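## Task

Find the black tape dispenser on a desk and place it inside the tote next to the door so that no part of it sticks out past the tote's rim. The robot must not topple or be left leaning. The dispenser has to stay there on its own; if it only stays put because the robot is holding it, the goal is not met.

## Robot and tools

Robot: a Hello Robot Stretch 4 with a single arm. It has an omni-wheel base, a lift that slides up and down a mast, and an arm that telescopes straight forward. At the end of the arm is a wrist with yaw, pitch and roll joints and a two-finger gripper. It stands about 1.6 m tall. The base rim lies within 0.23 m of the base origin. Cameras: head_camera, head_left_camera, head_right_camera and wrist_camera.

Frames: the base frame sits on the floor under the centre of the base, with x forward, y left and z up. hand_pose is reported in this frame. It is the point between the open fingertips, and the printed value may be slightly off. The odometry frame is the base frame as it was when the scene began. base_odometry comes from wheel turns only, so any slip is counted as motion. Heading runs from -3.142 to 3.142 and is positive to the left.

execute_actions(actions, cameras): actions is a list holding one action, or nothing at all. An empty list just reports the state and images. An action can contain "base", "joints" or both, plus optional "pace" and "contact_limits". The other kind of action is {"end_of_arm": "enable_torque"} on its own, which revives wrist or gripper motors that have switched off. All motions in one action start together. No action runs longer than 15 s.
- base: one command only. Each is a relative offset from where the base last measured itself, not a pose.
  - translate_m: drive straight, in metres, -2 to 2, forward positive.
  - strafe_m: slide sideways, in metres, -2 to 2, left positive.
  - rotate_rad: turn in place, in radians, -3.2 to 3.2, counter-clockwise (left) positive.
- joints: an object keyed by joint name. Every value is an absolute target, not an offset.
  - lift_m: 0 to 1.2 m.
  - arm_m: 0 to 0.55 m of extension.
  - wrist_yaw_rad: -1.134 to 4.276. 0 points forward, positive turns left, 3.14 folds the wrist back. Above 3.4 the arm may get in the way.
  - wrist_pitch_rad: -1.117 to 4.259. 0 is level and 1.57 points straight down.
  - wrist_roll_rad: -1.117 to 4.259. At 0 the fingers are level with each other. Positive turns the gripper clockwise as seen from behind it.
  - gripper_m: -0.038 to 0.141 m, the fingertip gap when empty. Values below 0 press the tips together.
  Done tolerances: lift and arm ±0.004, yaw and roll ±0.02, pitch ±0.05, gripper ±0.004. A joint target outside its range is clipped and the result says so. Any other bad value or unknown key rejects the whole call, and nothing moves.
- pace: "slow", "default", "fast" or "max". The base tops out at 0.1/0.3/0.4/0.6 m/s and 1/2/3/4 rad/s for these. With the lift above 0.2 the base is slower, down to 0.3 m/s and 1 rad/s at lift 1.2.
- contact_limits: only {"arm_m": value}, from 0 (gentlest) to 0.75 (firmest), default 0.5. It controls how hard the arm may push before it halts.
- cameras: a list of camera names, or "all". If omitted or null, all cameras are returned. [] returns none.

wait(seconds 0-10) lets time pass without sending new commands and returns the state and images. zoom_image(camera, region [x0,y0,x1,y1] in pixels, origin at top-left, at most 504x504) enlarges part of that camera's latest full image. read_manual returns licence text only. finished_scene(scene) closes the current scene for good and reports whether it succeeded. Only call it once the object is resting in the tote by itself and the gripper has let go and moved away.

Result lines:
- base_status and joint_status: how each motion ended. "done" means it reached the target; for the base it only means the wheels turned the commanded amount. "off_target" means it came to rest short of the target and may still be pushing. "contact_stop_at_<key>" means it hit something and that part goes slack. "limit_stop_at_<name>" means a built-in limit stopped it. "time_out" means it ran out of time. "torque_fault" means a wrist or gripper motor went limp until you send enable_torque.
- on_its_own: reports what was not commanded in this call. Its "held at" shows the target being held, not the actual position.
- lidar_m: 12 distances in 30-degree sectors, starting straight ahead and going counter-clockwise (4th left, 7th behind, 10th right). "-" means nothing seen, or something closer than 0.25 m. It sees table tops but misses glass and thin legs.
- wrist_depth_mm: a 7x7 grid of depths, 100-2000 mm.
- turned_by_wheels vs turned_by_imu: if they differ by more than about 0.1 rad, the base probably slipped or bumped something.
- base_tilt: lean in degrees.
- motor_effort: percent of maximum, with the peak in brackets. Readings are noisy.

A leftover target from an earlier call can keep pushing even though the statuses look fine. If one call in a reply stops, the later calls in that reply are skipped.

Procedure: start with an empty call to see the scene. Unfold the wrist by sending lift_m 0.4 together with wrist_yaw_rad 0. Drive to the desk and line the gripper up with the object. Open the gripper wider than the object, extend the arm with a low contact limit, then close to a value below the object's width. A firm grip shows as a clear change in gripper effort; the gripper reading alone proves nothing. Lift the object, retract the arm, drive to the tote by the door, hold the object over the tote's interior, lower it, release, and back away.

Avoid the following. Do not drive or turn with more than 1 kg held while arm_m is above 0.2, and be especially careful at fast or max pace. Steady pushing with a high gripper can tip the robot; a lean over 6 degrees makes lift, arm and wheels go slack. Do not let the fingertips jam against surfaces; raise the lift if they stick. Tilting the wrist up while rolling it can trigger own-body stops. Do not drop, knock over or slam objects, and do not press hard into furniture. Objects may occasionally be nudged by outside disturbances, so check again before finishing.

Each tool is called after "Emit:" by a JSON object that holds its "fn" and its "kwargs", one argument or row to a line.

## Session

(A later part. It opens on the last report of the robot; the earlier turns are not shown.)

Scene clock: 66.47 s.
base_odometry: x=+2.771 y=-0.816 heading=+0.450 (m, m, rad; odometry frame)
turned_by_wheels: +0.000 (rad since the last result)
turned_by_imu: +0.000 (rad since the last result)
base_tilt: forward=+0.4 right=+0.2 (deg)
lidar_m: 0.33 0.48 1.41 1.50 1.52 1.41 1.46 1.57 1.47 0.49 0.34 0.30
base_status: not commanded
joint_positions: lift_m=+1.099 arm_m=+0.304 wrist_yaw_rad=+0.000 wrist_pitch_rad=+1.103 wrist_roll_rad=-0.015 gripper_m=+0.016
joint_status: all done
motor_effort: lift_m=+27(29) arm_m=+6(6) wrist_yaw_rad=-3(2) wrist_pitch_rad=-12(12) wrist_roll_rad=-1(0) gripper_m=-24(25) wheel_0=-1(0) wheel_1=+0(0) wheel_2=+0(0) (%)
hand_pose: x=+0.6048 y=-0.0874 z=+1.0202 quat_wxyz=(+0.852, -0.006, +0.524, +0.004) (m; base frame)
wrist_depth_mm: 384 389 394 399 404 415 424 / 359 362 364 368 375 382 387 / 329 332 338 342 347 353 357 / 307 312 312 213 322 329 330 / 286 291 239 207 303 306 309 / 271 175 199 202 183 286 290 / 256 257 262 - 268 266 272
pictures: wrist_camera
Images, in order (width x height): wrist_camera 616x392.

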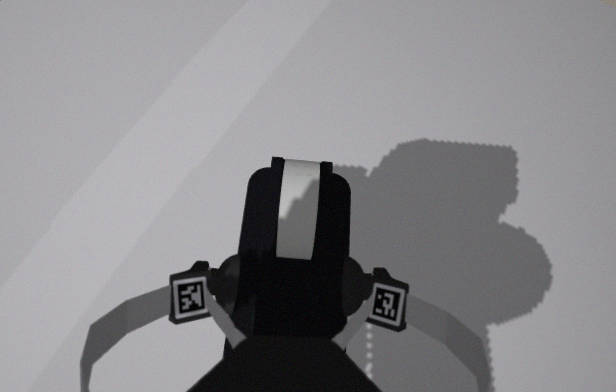

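Emit:
{"fn": "execute_actions", "kwargs": {
  "actions": [
    {"base":{"translate_m":-0.25},"joints":{"arm_m":0.0}}
  ],
  "cameras": []
}}

Emit:
{"fn": "execute_actions", "kwargs": {
  "actions": [
    {"base":{"rotate_rad":-2.85},"joints":{"lift_m":0.4}}
  ],
  "cameras": ["head_camera","wrist_camera"]
}}

Scene clock: 74.07 s.
base_odometry: x=+2.546 y=-0.924 heading=+0.450 (m, m, rad; odometry frame)
turned_by_wheels: +0.000 (rad since the last result)
turned_by_imu: +0.001 (rad since the last result)
base_tilt: forward=+0.4 right=+0.1 (deg)
lidar_m: 0.56 0.80 1.55 1.60 1.26 1.18 1.25 1.45 1.37 0.82 0.59 0.54
base_status: done
joint_positions: lift_m=+1.099 arm_m=+0.003 wrist_yaw_rad=+0.000 wrist_pitch_rad=+1.104 wrist_roll_rad=-0.015 gripper_m=+0.016
joint_status: all done
joint sent to its limit — the command would take arm_m past its lower limit, so that joint was sent only as far as its limit.
motor_effort: lift_m=+26(27) arm_m=-6(8) wrist_yaw_rad=-1(3) wrist_pitch_rad=-13(13) wrist_roll_rad=+0(1) gripper_m=-24(25) wheel_0=-1(5) wheel_1=-2(5) wheel_2=+1(9) (%)
hand_pose: x=+0.3038 y=-0.0874 z=+1.0201 quat_wxyz=(+0.851, -0.006, +0.524, +0.004) (m; base frame)
wrist_depth_mm: 1661 1708 1661 413 407 415 427 / 1576 1537 1537 878 410 384 392 / 1397 1430 1430 1430 1499 1464 364 / 1281 1366 1366 213 1397 1397 1430 / 1255 1255 240 207 1281 1308 1308 / 1138 175 199 203 183 1205 1255 / 1118 1098 1138 - 1160 1160 1160
pictures: none
No camera images: the call's "cameras" was empty. Leave "cameras" out to get every camera's image.

Scene clock: 77.67 s.
base_odometry: x=+2.546 y=-0.924 heading=-2.399 (m, m, rad; odometry frame)
turned_by_wheels: -2.849 (rad since the last result)
turned_by_imu: -2.877 (rad since the last result)
base_tilt: forward=+0.4 right=+0.1 (deg)
lidar_m: 1.66 1.35 1.35 0.60 0.53 0.55 0.65 1.55 1.55 1.45 1.19 1.21
base_status: done
joint_positions: lift_m=+0.400 arm_m=+0.003 wrist_yaw_rad=+0.000 wrist_pitch_rad=+1.103 wrist_roll_rad=-0.015 gripper_m=+0.016
joint_status: all done
motor_effort: lift_m=+18(25) arm_m=-7(7) wrist_yaw_rad=-2(1) wrist_pitch_rad=-10(13) wrist_roll_rad=+0(0) gripper_m=-26(27) wheel_0=+1(5) wheel_1=+2(5) wheel_2=+3(8) (%)
hand_pose: x=+0.3040 y=-0.0874 z=+0.3209 quat_wxyz=(+0.852, -0.006, +0.524, +0.004) (m; base frame)
wrist_depth_mm: 715 732 732 741 759 788 798 / 676 676 676 691 707 723 732 / 621 621 634 647 647 661 676 / 574 580 591 213 603 615 621 / 535 544 239 206 569 564 580 / 508 174 198 202 182 539 544 / 480 480 488 - 504 500 512
pictures: head_camera, wrist_camera
Images, in order (width x height): head_camera 420x560, wrist_camera 616x392.

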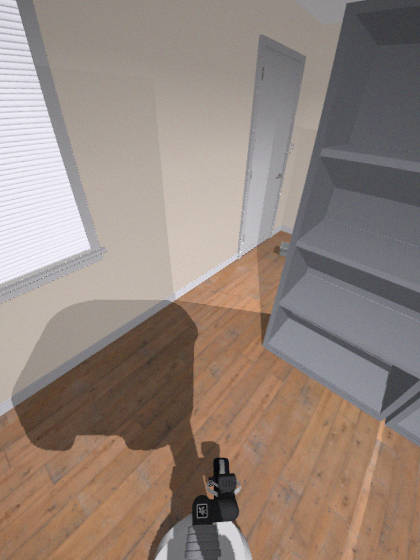

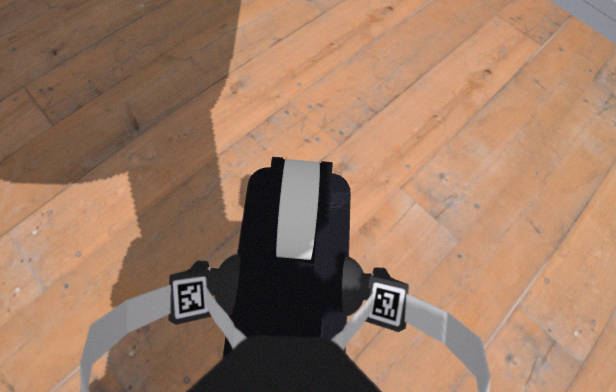

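Emit:
{"fn": "execute_actions", "kwargs": {
  "actions": [
    {"base":{"translate_m":1.35},"pace":"fast"}
  ],
  "cameras": []
}}

Emit:
{"fn": "execute_actions", "kwargs": {
  "actions": [
    {"base":{"rotate_rad":-0.75}}
  ],
  "cameras": ["head_camera"]
}}

Scene clock: 83.33 s.
base_odometry: x=+1.551 y=-1.837 heading=-2.399 (m, m, rad; odometry frame)
turned_by_wheels: +0.000 (rad since the last result)
turned_by_imu: -0.001 (rad since the last result)
base_tilt: forward=+0.4 right=+0.1 (deg)
lidar_m: 0.55 0.46 0.46 0.56 0.88 1.49 2.05 2.48 0.50 0.54 1.73 1.01
base_status: done
joint_positions: lift_m=+0.400 arm_m=+0.003 wrist_yaw_rad=+0.000 wrist_pitch_rad=+1.103 wrist_roll_rad=-0.015 gripper_m=+0.016
joint_status: not commanded
motor_effort: lift_m=+18(18) arm_m=-6(7) wrist_yaw_rad=-1(2) wrist_pitch_rad=-11(12) wrist_roll_rad=+0(1) gripper_m=-25(23) wheel_0=-2(6) wheel_1=+0(7) wheel_2=+1(11) (%)
hand_pose: x=+0.3039 y=-0.0874 z=+0.3209 quat_wxyz=(+0.852, -0.006, +0.524, +0.004) (m; base frame)
wrist_depth_mm: 353 418 525 668 768 778 788 / 392 466 580 691 707 715 715 / 442 530 627 647 647 668 676 / 488 574 585 213 609 615 621 / 535 544 240 207 564 569 574 / 508 175 199 202 183 535 539 / 480 484 492 - 512 500 508
pictures: none
No camera images: the call's "cameras" was empty. Leave "cameras" out to get every camera's image.

Scene clock: 84.83 s.
base_odometry: x=+1.551 y=-1.837 heading=+3.134 (m, m, rad; odometry frame)
turned_by_wheels: -0.750 (rad since the last result)
turned_by_imu: -0.757 (rad since the last result)
base_tilt: forward=+0.3 right=+0.2 (deg)
lidar_m: 1.66 0.66 0.49 0.45 0.49 0.66 1.85 1.61 2.38 0.92 0.51 0.66
base_status: done
joint_positions: lift_m=+0.400 arm_m=+0.003 wrist_yaw_rad=+0.000 wrist_pitch_rad=+1.103 wrist_roll_rad=-0.015 gripper_m=+0.016
joint_status: not commanded
motor_effort: lift_m=+18(18) arm_m=-7(6) wrist_yaw_rad=-1(1) wrist_pitch_rad=-10(12) wrist_roll_rad=-1(0) gripper_m=-22(23) wheel_0=+0(8) wheel_1=+0(7) wheel_2=+2(8) (%)
hand_pose: x=+0.3039 y=-0.0874 z=+0.3209 quat_wxyz=(+0.852, -0.006, +0.524, +0.004) (m; base frame)
wrist_depth_mm: 715 723 732 741 750 788 788 / 668 676 683 691 691 707 559 / 615 621 640 640 654 654 559 / 574 585 585 213 609 615 549 / 539 544 239 206 569 569 549 / 508 174 198 202 183 539 525 / 480 480 488 - 504 500 508
pictures: head_camera
Images, in order (width x height): head_camera 420x560.

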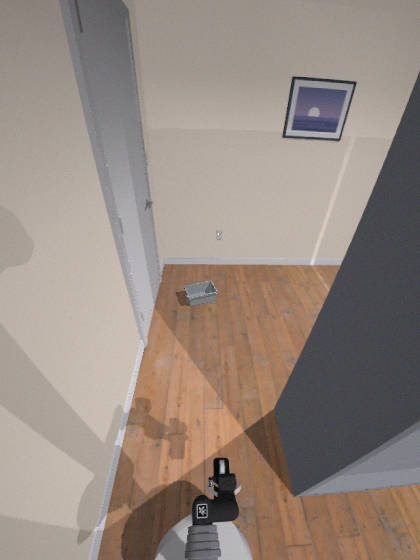

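Emit:
{"fn": "execute_actions", "kwargs": {
  "actions": [
    {"base":{"translate_m":1.15},"pace":"fast"}
  ],
  "cameras": ["head_camera","wrist_camera"]
}}

Emit:
{"fn": "zoom_image", "kwargs": {
  "camera": "head_camera",
  "region": [120, 360, 300, 540]
}}

Scene clock: 90.20 s.
base_odometry: x=+0.401 y=-1.828 heading=+3.134 (m, m, rad; odometry frame)
turned_by_wheels: +0.000 (rad since the last result)
turned_by_imu: +0.000 (rad since the last result)
base_tilt: forward=+0.4 right=+0.2 (deg)
lidar_m: 0.52 0.61 0.43 0.43 0.44 0.65 1.90 0.66 0.63 1.81 1.79 0.66
base_status: done
joint_positions: lift_m=+0.400 arm_m=+0.003 wrist_yaw_rad=+0.000 wrist_pitch_rad=+1.103 wrist_roll_rad=-0.015 gripper_m=+0.016
joint_status: not commanded
motor_effort: lift_m=+18(18) arm_m=-6(6) wrist_yaw_rad=-1(0) wrist_pitch_rad=-12(13) wrist_roll_rad=-1(1) gripper_m=-25(27) wheel_0=-1(3) wheel_1=+1(8) wheel_2=+3(14) (%)
hand_pose: x=+0.3039 y=-0.0874 z=+0.3209 quat_wxyz=(+0.852, -0.006, +0.524, +0.004) (m; base frame)
wrist_depth_mm: 715 723 603 640 759 798 788 / 661 661 668 668 691 723 723 / 615 615 574 627 654 668 676 / 574 580 585 213 603 621 621 / 539 539 240 206 559 574 585 / 508 174 199 202 183 544 539 / 484 480 492 - 517 496 508
pictures: head_camera, wrist_camera
Images, in order (width x height): head_camera 420x560, wrist_camera 616x392.

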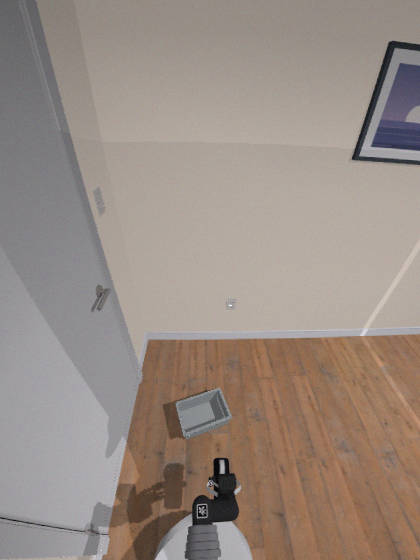

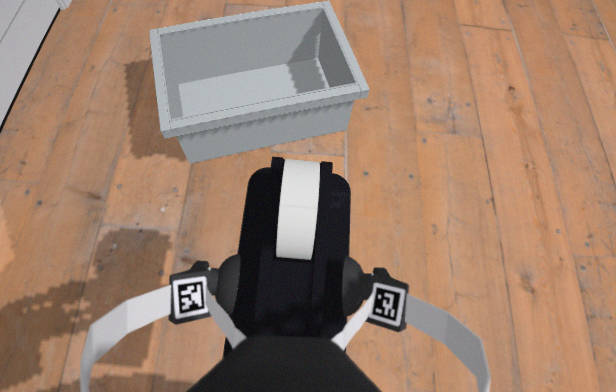

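Region (120, 360, 300, 540) of head_camera's 420x560 image, scaled by 2.800, with more detail than that image has.

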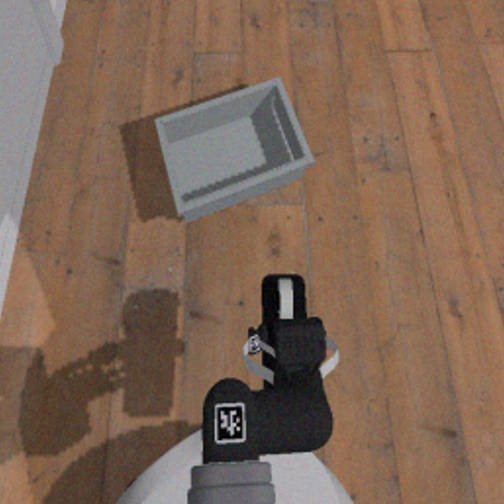

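Emit:
{"fn": "execute_actions", "kwargs": {
  "actions": [
    {"base":{"strafe_m":-0.15},"joints":{"arm_m":0.43,"wrist_yaw_rad":1.87,"lift_m":0.3}}
  ],
  "cameras": ["head_camera","wrist_camera","head_left_camera"]
}}

Emit:
{"fn": "zoom_image", "kwargs": {
  "camera": "head_camera",
  "region": [110, 350, 260, 500]
}}

Scene clock: 100.80 s.
base_odometry: x=+0.402 y=-1.678 heading=+3.134 (m, m, rad; odometry frame)
turned_by_wheels: +0.000 (rad since the last result)
turned_by_imu: +0.000 (rad since the last result)
base_tilt: forward=+0.4 right=+0.2 (deg)
lidar_m: 0.56 0.56 0.61 0.56 0.62 0.89 2.59 0.54 0.62 1.83 1.78 1.32
base_status: done
joint_positions: lift_m=+0.300 arm_m=+0.429 wrist_yaw_rad=+1.870 wrist_pitch_rad=+1.104 wrist_roll_rad=-0.015 gripper_m=+0.016
joint_status: all done
motor_effort: lift_m=+18(17) arm_m=+7(7) wrist_yaw_rad=-1(4) wrist_pitch_rad=-12(14) wrist_roll_rad=+0(1) gripper_m=-23(24) wheel_0=-1(6) wheel_1=-1(7) wheel_2=+0(0) (%)
hand_pose: x=+0.6450 y=+0.1499 z=+0.2209 quat_wxyz=(+0.503, -0.425, +0.306, +0.687) (m; base frame)
wrist_depth_mm: 591 591 603 603 574 512 477 / 544 549 554 569 574 569 535 / 508 508 517 517 525 530 539 / 469 473 387 213 397 496 504 / 436 445 238 206 375 466 466 / 413 175 198 202 183 439 436 / 389 392 294 - 357 404 413
pictures: head_camera, head_left_camera, wrist_camera
Images, in order (width x height): head_camera 420x560, head_left_camera 420x672, wrist_camera 616x392.

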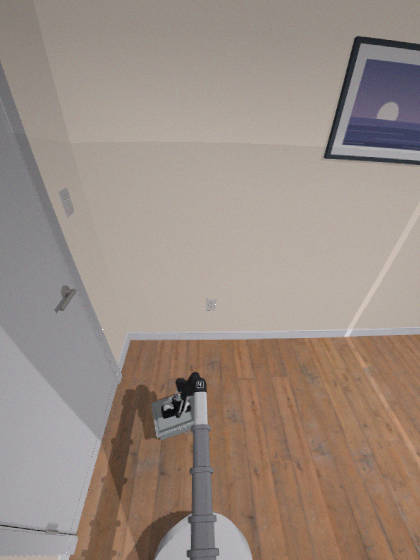

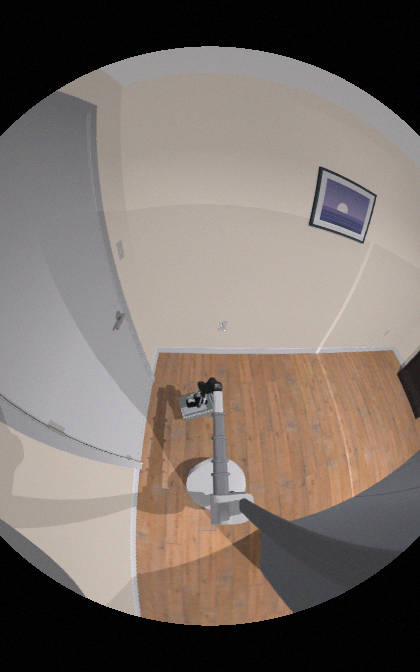

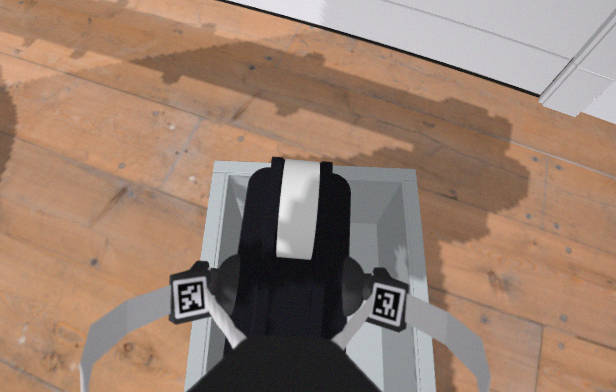

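Region (110, 350, 260, 500) of head_camera's 420x560 image, scaled by 3.360, with more detail than that image has.

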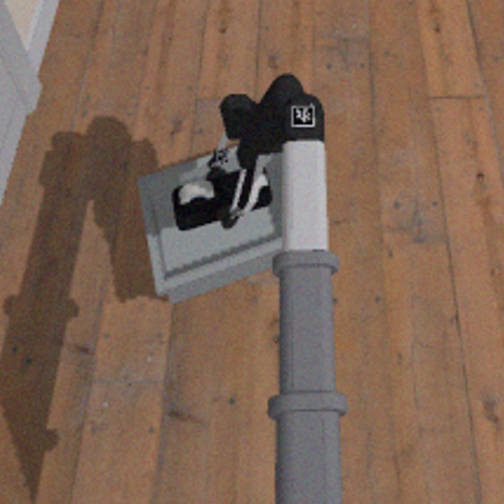

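Emit:
{"fn": "execute_actions", "kwargs": {
  "actions": [
    {"joints":{"arm_m":0.446,"lift_m":0.22},"pace":"slow"}
  ],
  "cameras": ["wrist_camera"]
}}

Scene clock: 103.13 s.
base_odometry: x=+0.402 y=-1.678 heading=+3.134 (m, m, rad; odometry frame)
turned_by_wheels: +0.000 (rad since the last result)
turned_by_imu: +0.000 (rad since the last result)
base_tilt: forward=+0.4 right=+0.1 (deg)
lidar_m: 0.59 0.56 0.60 0.59 0.62 0.88 2.61 0.55 0.62 1.82 1.76 1.34
base_status: not commanded
joint_positions: lift_m=+0.220 arm_m=+0.445 wrist_yaw_rad=+1.870 wrist_pitch_rad=+1.104 wrist_roll_rad=-0.015 gripper_m=+0.016
joint_status: all done
motor_effort: lift_m=+18(20) arm_m=+7(7) wrist_yaw_rad=-1(1) wrist_pitch_rad=-11(12) wrist_roll_rad=-1(0) gripper_m=-27(28) wheel_0=-1(1) wheel_1=+0(0) wheel_2=+0(0) (%)
hand_pose: x=+0.6610 y=+0.1499 z=+0.1409 quat_wxyz=(+0.503, -0.425, +0.306, +0.687) (m; base frame)
wrist_depth_mm: 484 492 488 500 512 504 473 / 449 452 452 459 469 477 488 / 415 418 297 309 298 439 445 / 387 384 336 213 325 404 410 / 359 362 239 207 283 382 387 / 336 174 200 202 183 353 362 / 319 220 309 - 300 329 340
pictures: wrist_camera
Images, in order (width x height): wrist_camera 616x392.

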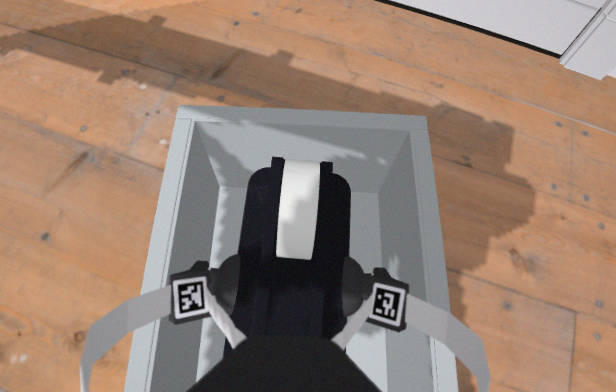

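Emit:
{"fn": "execute_actions", "kwargs": {
  "actions": [
    {"joints":{"lift_m":0.135},"pace":"slow"}
  ],
  "cameras": ["wrist_camera"]
}}

Scene clock: 107.73 s.
base_odometry: x=+0.402 y=-1.678 heading=+3.134 (m, m, rad; odometry frame)
turned_by_wheels: +0.000 (rad since the last result)
turned_by_imu: +0.001 (rad since the last result)
base_tilt: forward=+0.3 right=+0.2 (deg)
lidar_m: 1.27 0.57 0.62 0.56 0.64 0.86 2.63 0.54 0.61 1.82 1.81 1.33
base_status: not commanded
joint_positions: lift_m=+0.135 arm_m=+0.445 wrist_yaw_rad=+1.870 wrist_pitch_rad=+1.104 wrist_roll_rad=-0.015 gripper_m=+0.016
joint_status: all done
motor_effort: lift_m=+17(17) arm_m=+7(7) wrist_yaw_rad=-2(0) wrist_pitch_rad=-12(12) wrist_roll_rad=-1(0) gripper_m=-25(25) wheel_0=-1(1) wheel_1=-1(0) wheel_2=+0(0) (%)
hand_pose: x=+0.6610 y=+0.1499 z=+0.0559 quat_wxyz=(+0.503, -0.425, +0.306, +0.687) (m; base frame)
wrist_depth_mm: 368 368 218 219 220 397 399 / 342 224 248 247 242 351 370 / 315 194 296 307 291 216 343 / 294 181 294 213 296 195 312 / 271 184 240 206 279 178 294 / 249 158 198 202 183 158 273 / 139 184 247 - 251 147 254
pictures: wrist_camera
Images, in order (width x height): wrist_camera 616x392.

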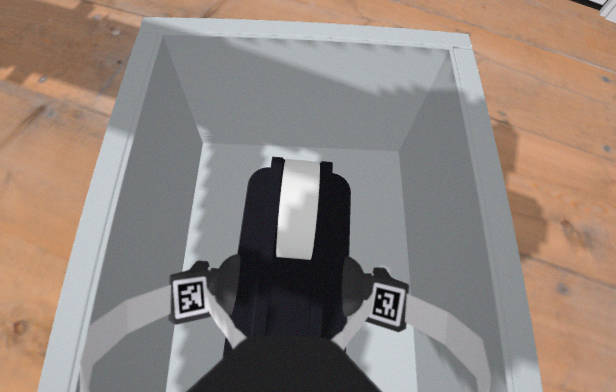

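Emit:
{"fn": "execute_actions", "kwargs": {
  "actions": [
    {"joints":{"lift_m":0.115},"pace":"slow"}
  ],
  "cameras": []
}}

Emit:
{"fn": "execute_actions", "kwargs": {
  "actions": [
    {"joints":{"gripper_m":0.08}}
  ],
  "cameras": ["wrist_camera"]
}}

Scene clock: 110.13 s.
base_odometry: x=+0.402 y=-1.678 heading=+3.134 (m, m, rad; odometry frame)
turned_by_wheels: +0.000 (rad since the last result)
turned_by_imu: +0.000 (rad since the last result)
base_tilt: forward=+0.4 right=+0.1 (deg)
lidar_m: 1.24 0.56 0.61 0.57 0.63 0.87 2.58 0.56 0.65 1.85 1.79 1.31
base_status: not commanded
joint_positions: lift_m=+0.115 arm_m=+0.445 wrist_yaw_rad=+1.870 wrist_pitch_rad=+1.104 wrist_roll_rad=-0.015 gripper_m=+0.016
joint_status: all done
motor_effort: lift_m=+17(18) arm_m=+7(7) wrist_yaw_rad=-1(1) wrist_pitch_rad=-13(10) wrist_roll_rad=+0(0) gripper_m=-23(27) wheel_0=-1(1) wheel_1=+0(0) wheel_2=+0(0) (%)
hand_pose: x=+0.6610 y=+0.1499 z=+0.0359 quat_wxyz=(+0.503, -0.425, +0.306, +0.687) (m; base frame)
wrist_depth_mm: 342 201 209 208 206 204 375 / 317 187 248 247 242 200 342 / 291 178 290 293 291 183 315 / 264 181 271 213 278 169 291 / 138 183 240 206 259 167 266 / 129 158 198 202 183 153 136 / 121 185 228 - 232 141 -
pictures: none
No camera images: the call's "cameras" was empty. Leave "cameras" out to get every camera's image.

Scene clock: 111.57 s.
base_odometry: x=+0.402 y=-1.678 heading=+3.134 (m, m, rad; odometry frame)
turned_by_wheels: +0.000 (rad since the last result)
turned_by_imu: +0.000 (rad since the last result)
base_tilt: forward=+0.4 right=+0.2 (deg)
lidar_m: 1.26 0.57 0.59 0.57 0.63 0.87 2.60 0.54 0.63 1.85 1.79 1.32
base_status: not commanded
joint_positions: lift_m=+0.115 arm_m=+0.445 wrist_yaw_rad=+1.870 wrist_pitch_rad=+1.102 wrist_roll_rad=-0.015 gripper_m=+0.080
joint_status: all done
motor_effort: lift_m=+17(17) arm_m=+7(7) wrist_yaw_rad=-2(1) wrist_pitch_rad=-6(9) wrist_roll_rad=+0(0) gripper_m=-1(29) wheel_0=-1(1) wheel_1=-1(0) wheel_2=+0(0) (%)
hand_pose: x=+0.6608 y=+0.1504 z=+0.0361 quat_wxyz=(+0.503, -0.425, +0.306, +0.688) (m; base frame)
wrist_depth_mm: 343 202 208 208 206 212 377 / 317 188 246 247 242 200 345 / 291 179 291 293 289 183 315 / 265 182 273 229 278 168 293 / 138 184 253 220 260 166 271 / 130 172 211 214 196 163 138 / 122 172 229 - 233 144 -
pictures: wrist_camera
Images, in order (width x height): wrist_camera 616x392.

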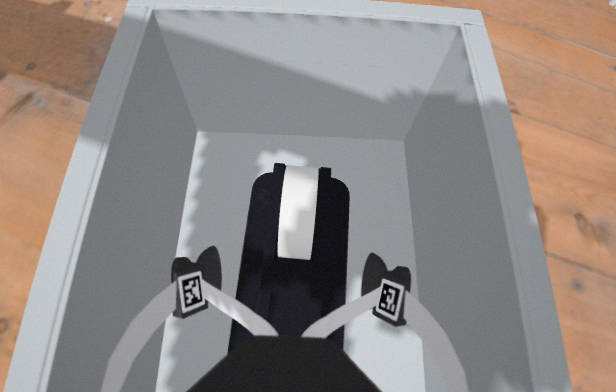

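Emit:
{"fn": "execute_actions", "kwargs": {
  "actions": [
    {"joints":{"lift_m":0.33}}
  ],
  "cameras": ["wrist_camera"]
}}

Emit:
{"fn": "finished_scene", "kwargs": {
  "scene": 1
}}

Scene clock: 114.67 s.
base_odometry: x=+0.402 y=-1.678 heading=+3.134 (m, m, rad; odometry frame)
turned_by_wheels: +0.000 (rad since the last result)
turned_by_imu: +0.000 (rad since the last result)
base_tilt: forward=+0.3 right=+0.1 (deg)
lidar_m: 0.54 0.56 0.61 0.55 0.63 0.89 2.60 0.53 0.64 1.86 1.79 1.32
base_status: not commanded
joint_positions: lift_m=+0.330 arm_m=+0.445 wrist_yaw_rad=+1.870 wrist_pitch_rad=+1.102 wrist_roll_rad=-0.015 gripper_m=+0.080
joint_status: all done
motor_effort: lift_m=+25(25) arm_m=+7(7) wrist_yaw_rad=-3(1) wrist_pitch_rad=-8(6) wrist_roll_rad=+0(0) gripper_m=-2(3) wheel_0=-1(1) wheel_1=+0(0) wheel_2=+0(0) (%)
hand_pose: x=+0.6608 y=+0.1504 z=+0.2505 quat_wxyz=(+0.503, -0.425, +0.306, +0.688) (m; base frame)
wrist_depth_mm: 627 640 640 627 564 512 473 / 585 591 591 609 609 591 535 / 535 544 549 564 569 574 580 / 504 504 413 433 521 530 539 / 469 473 469 480 488 496 504 / 442 439 327 421 196 466 473 / 415 421 320 - 397 436 445
pictures: wrist_camera
Images, in order (width x height): wrist_camera 616x392.

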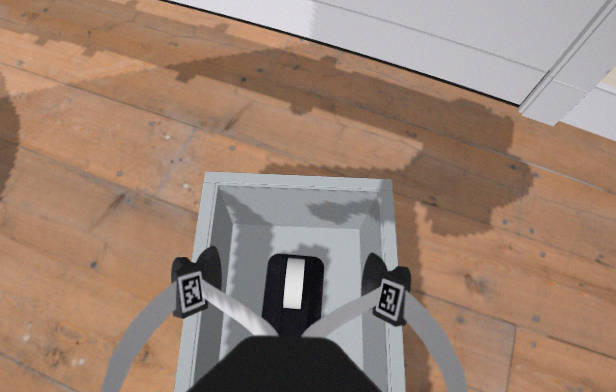

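The scene is finished: the task was done.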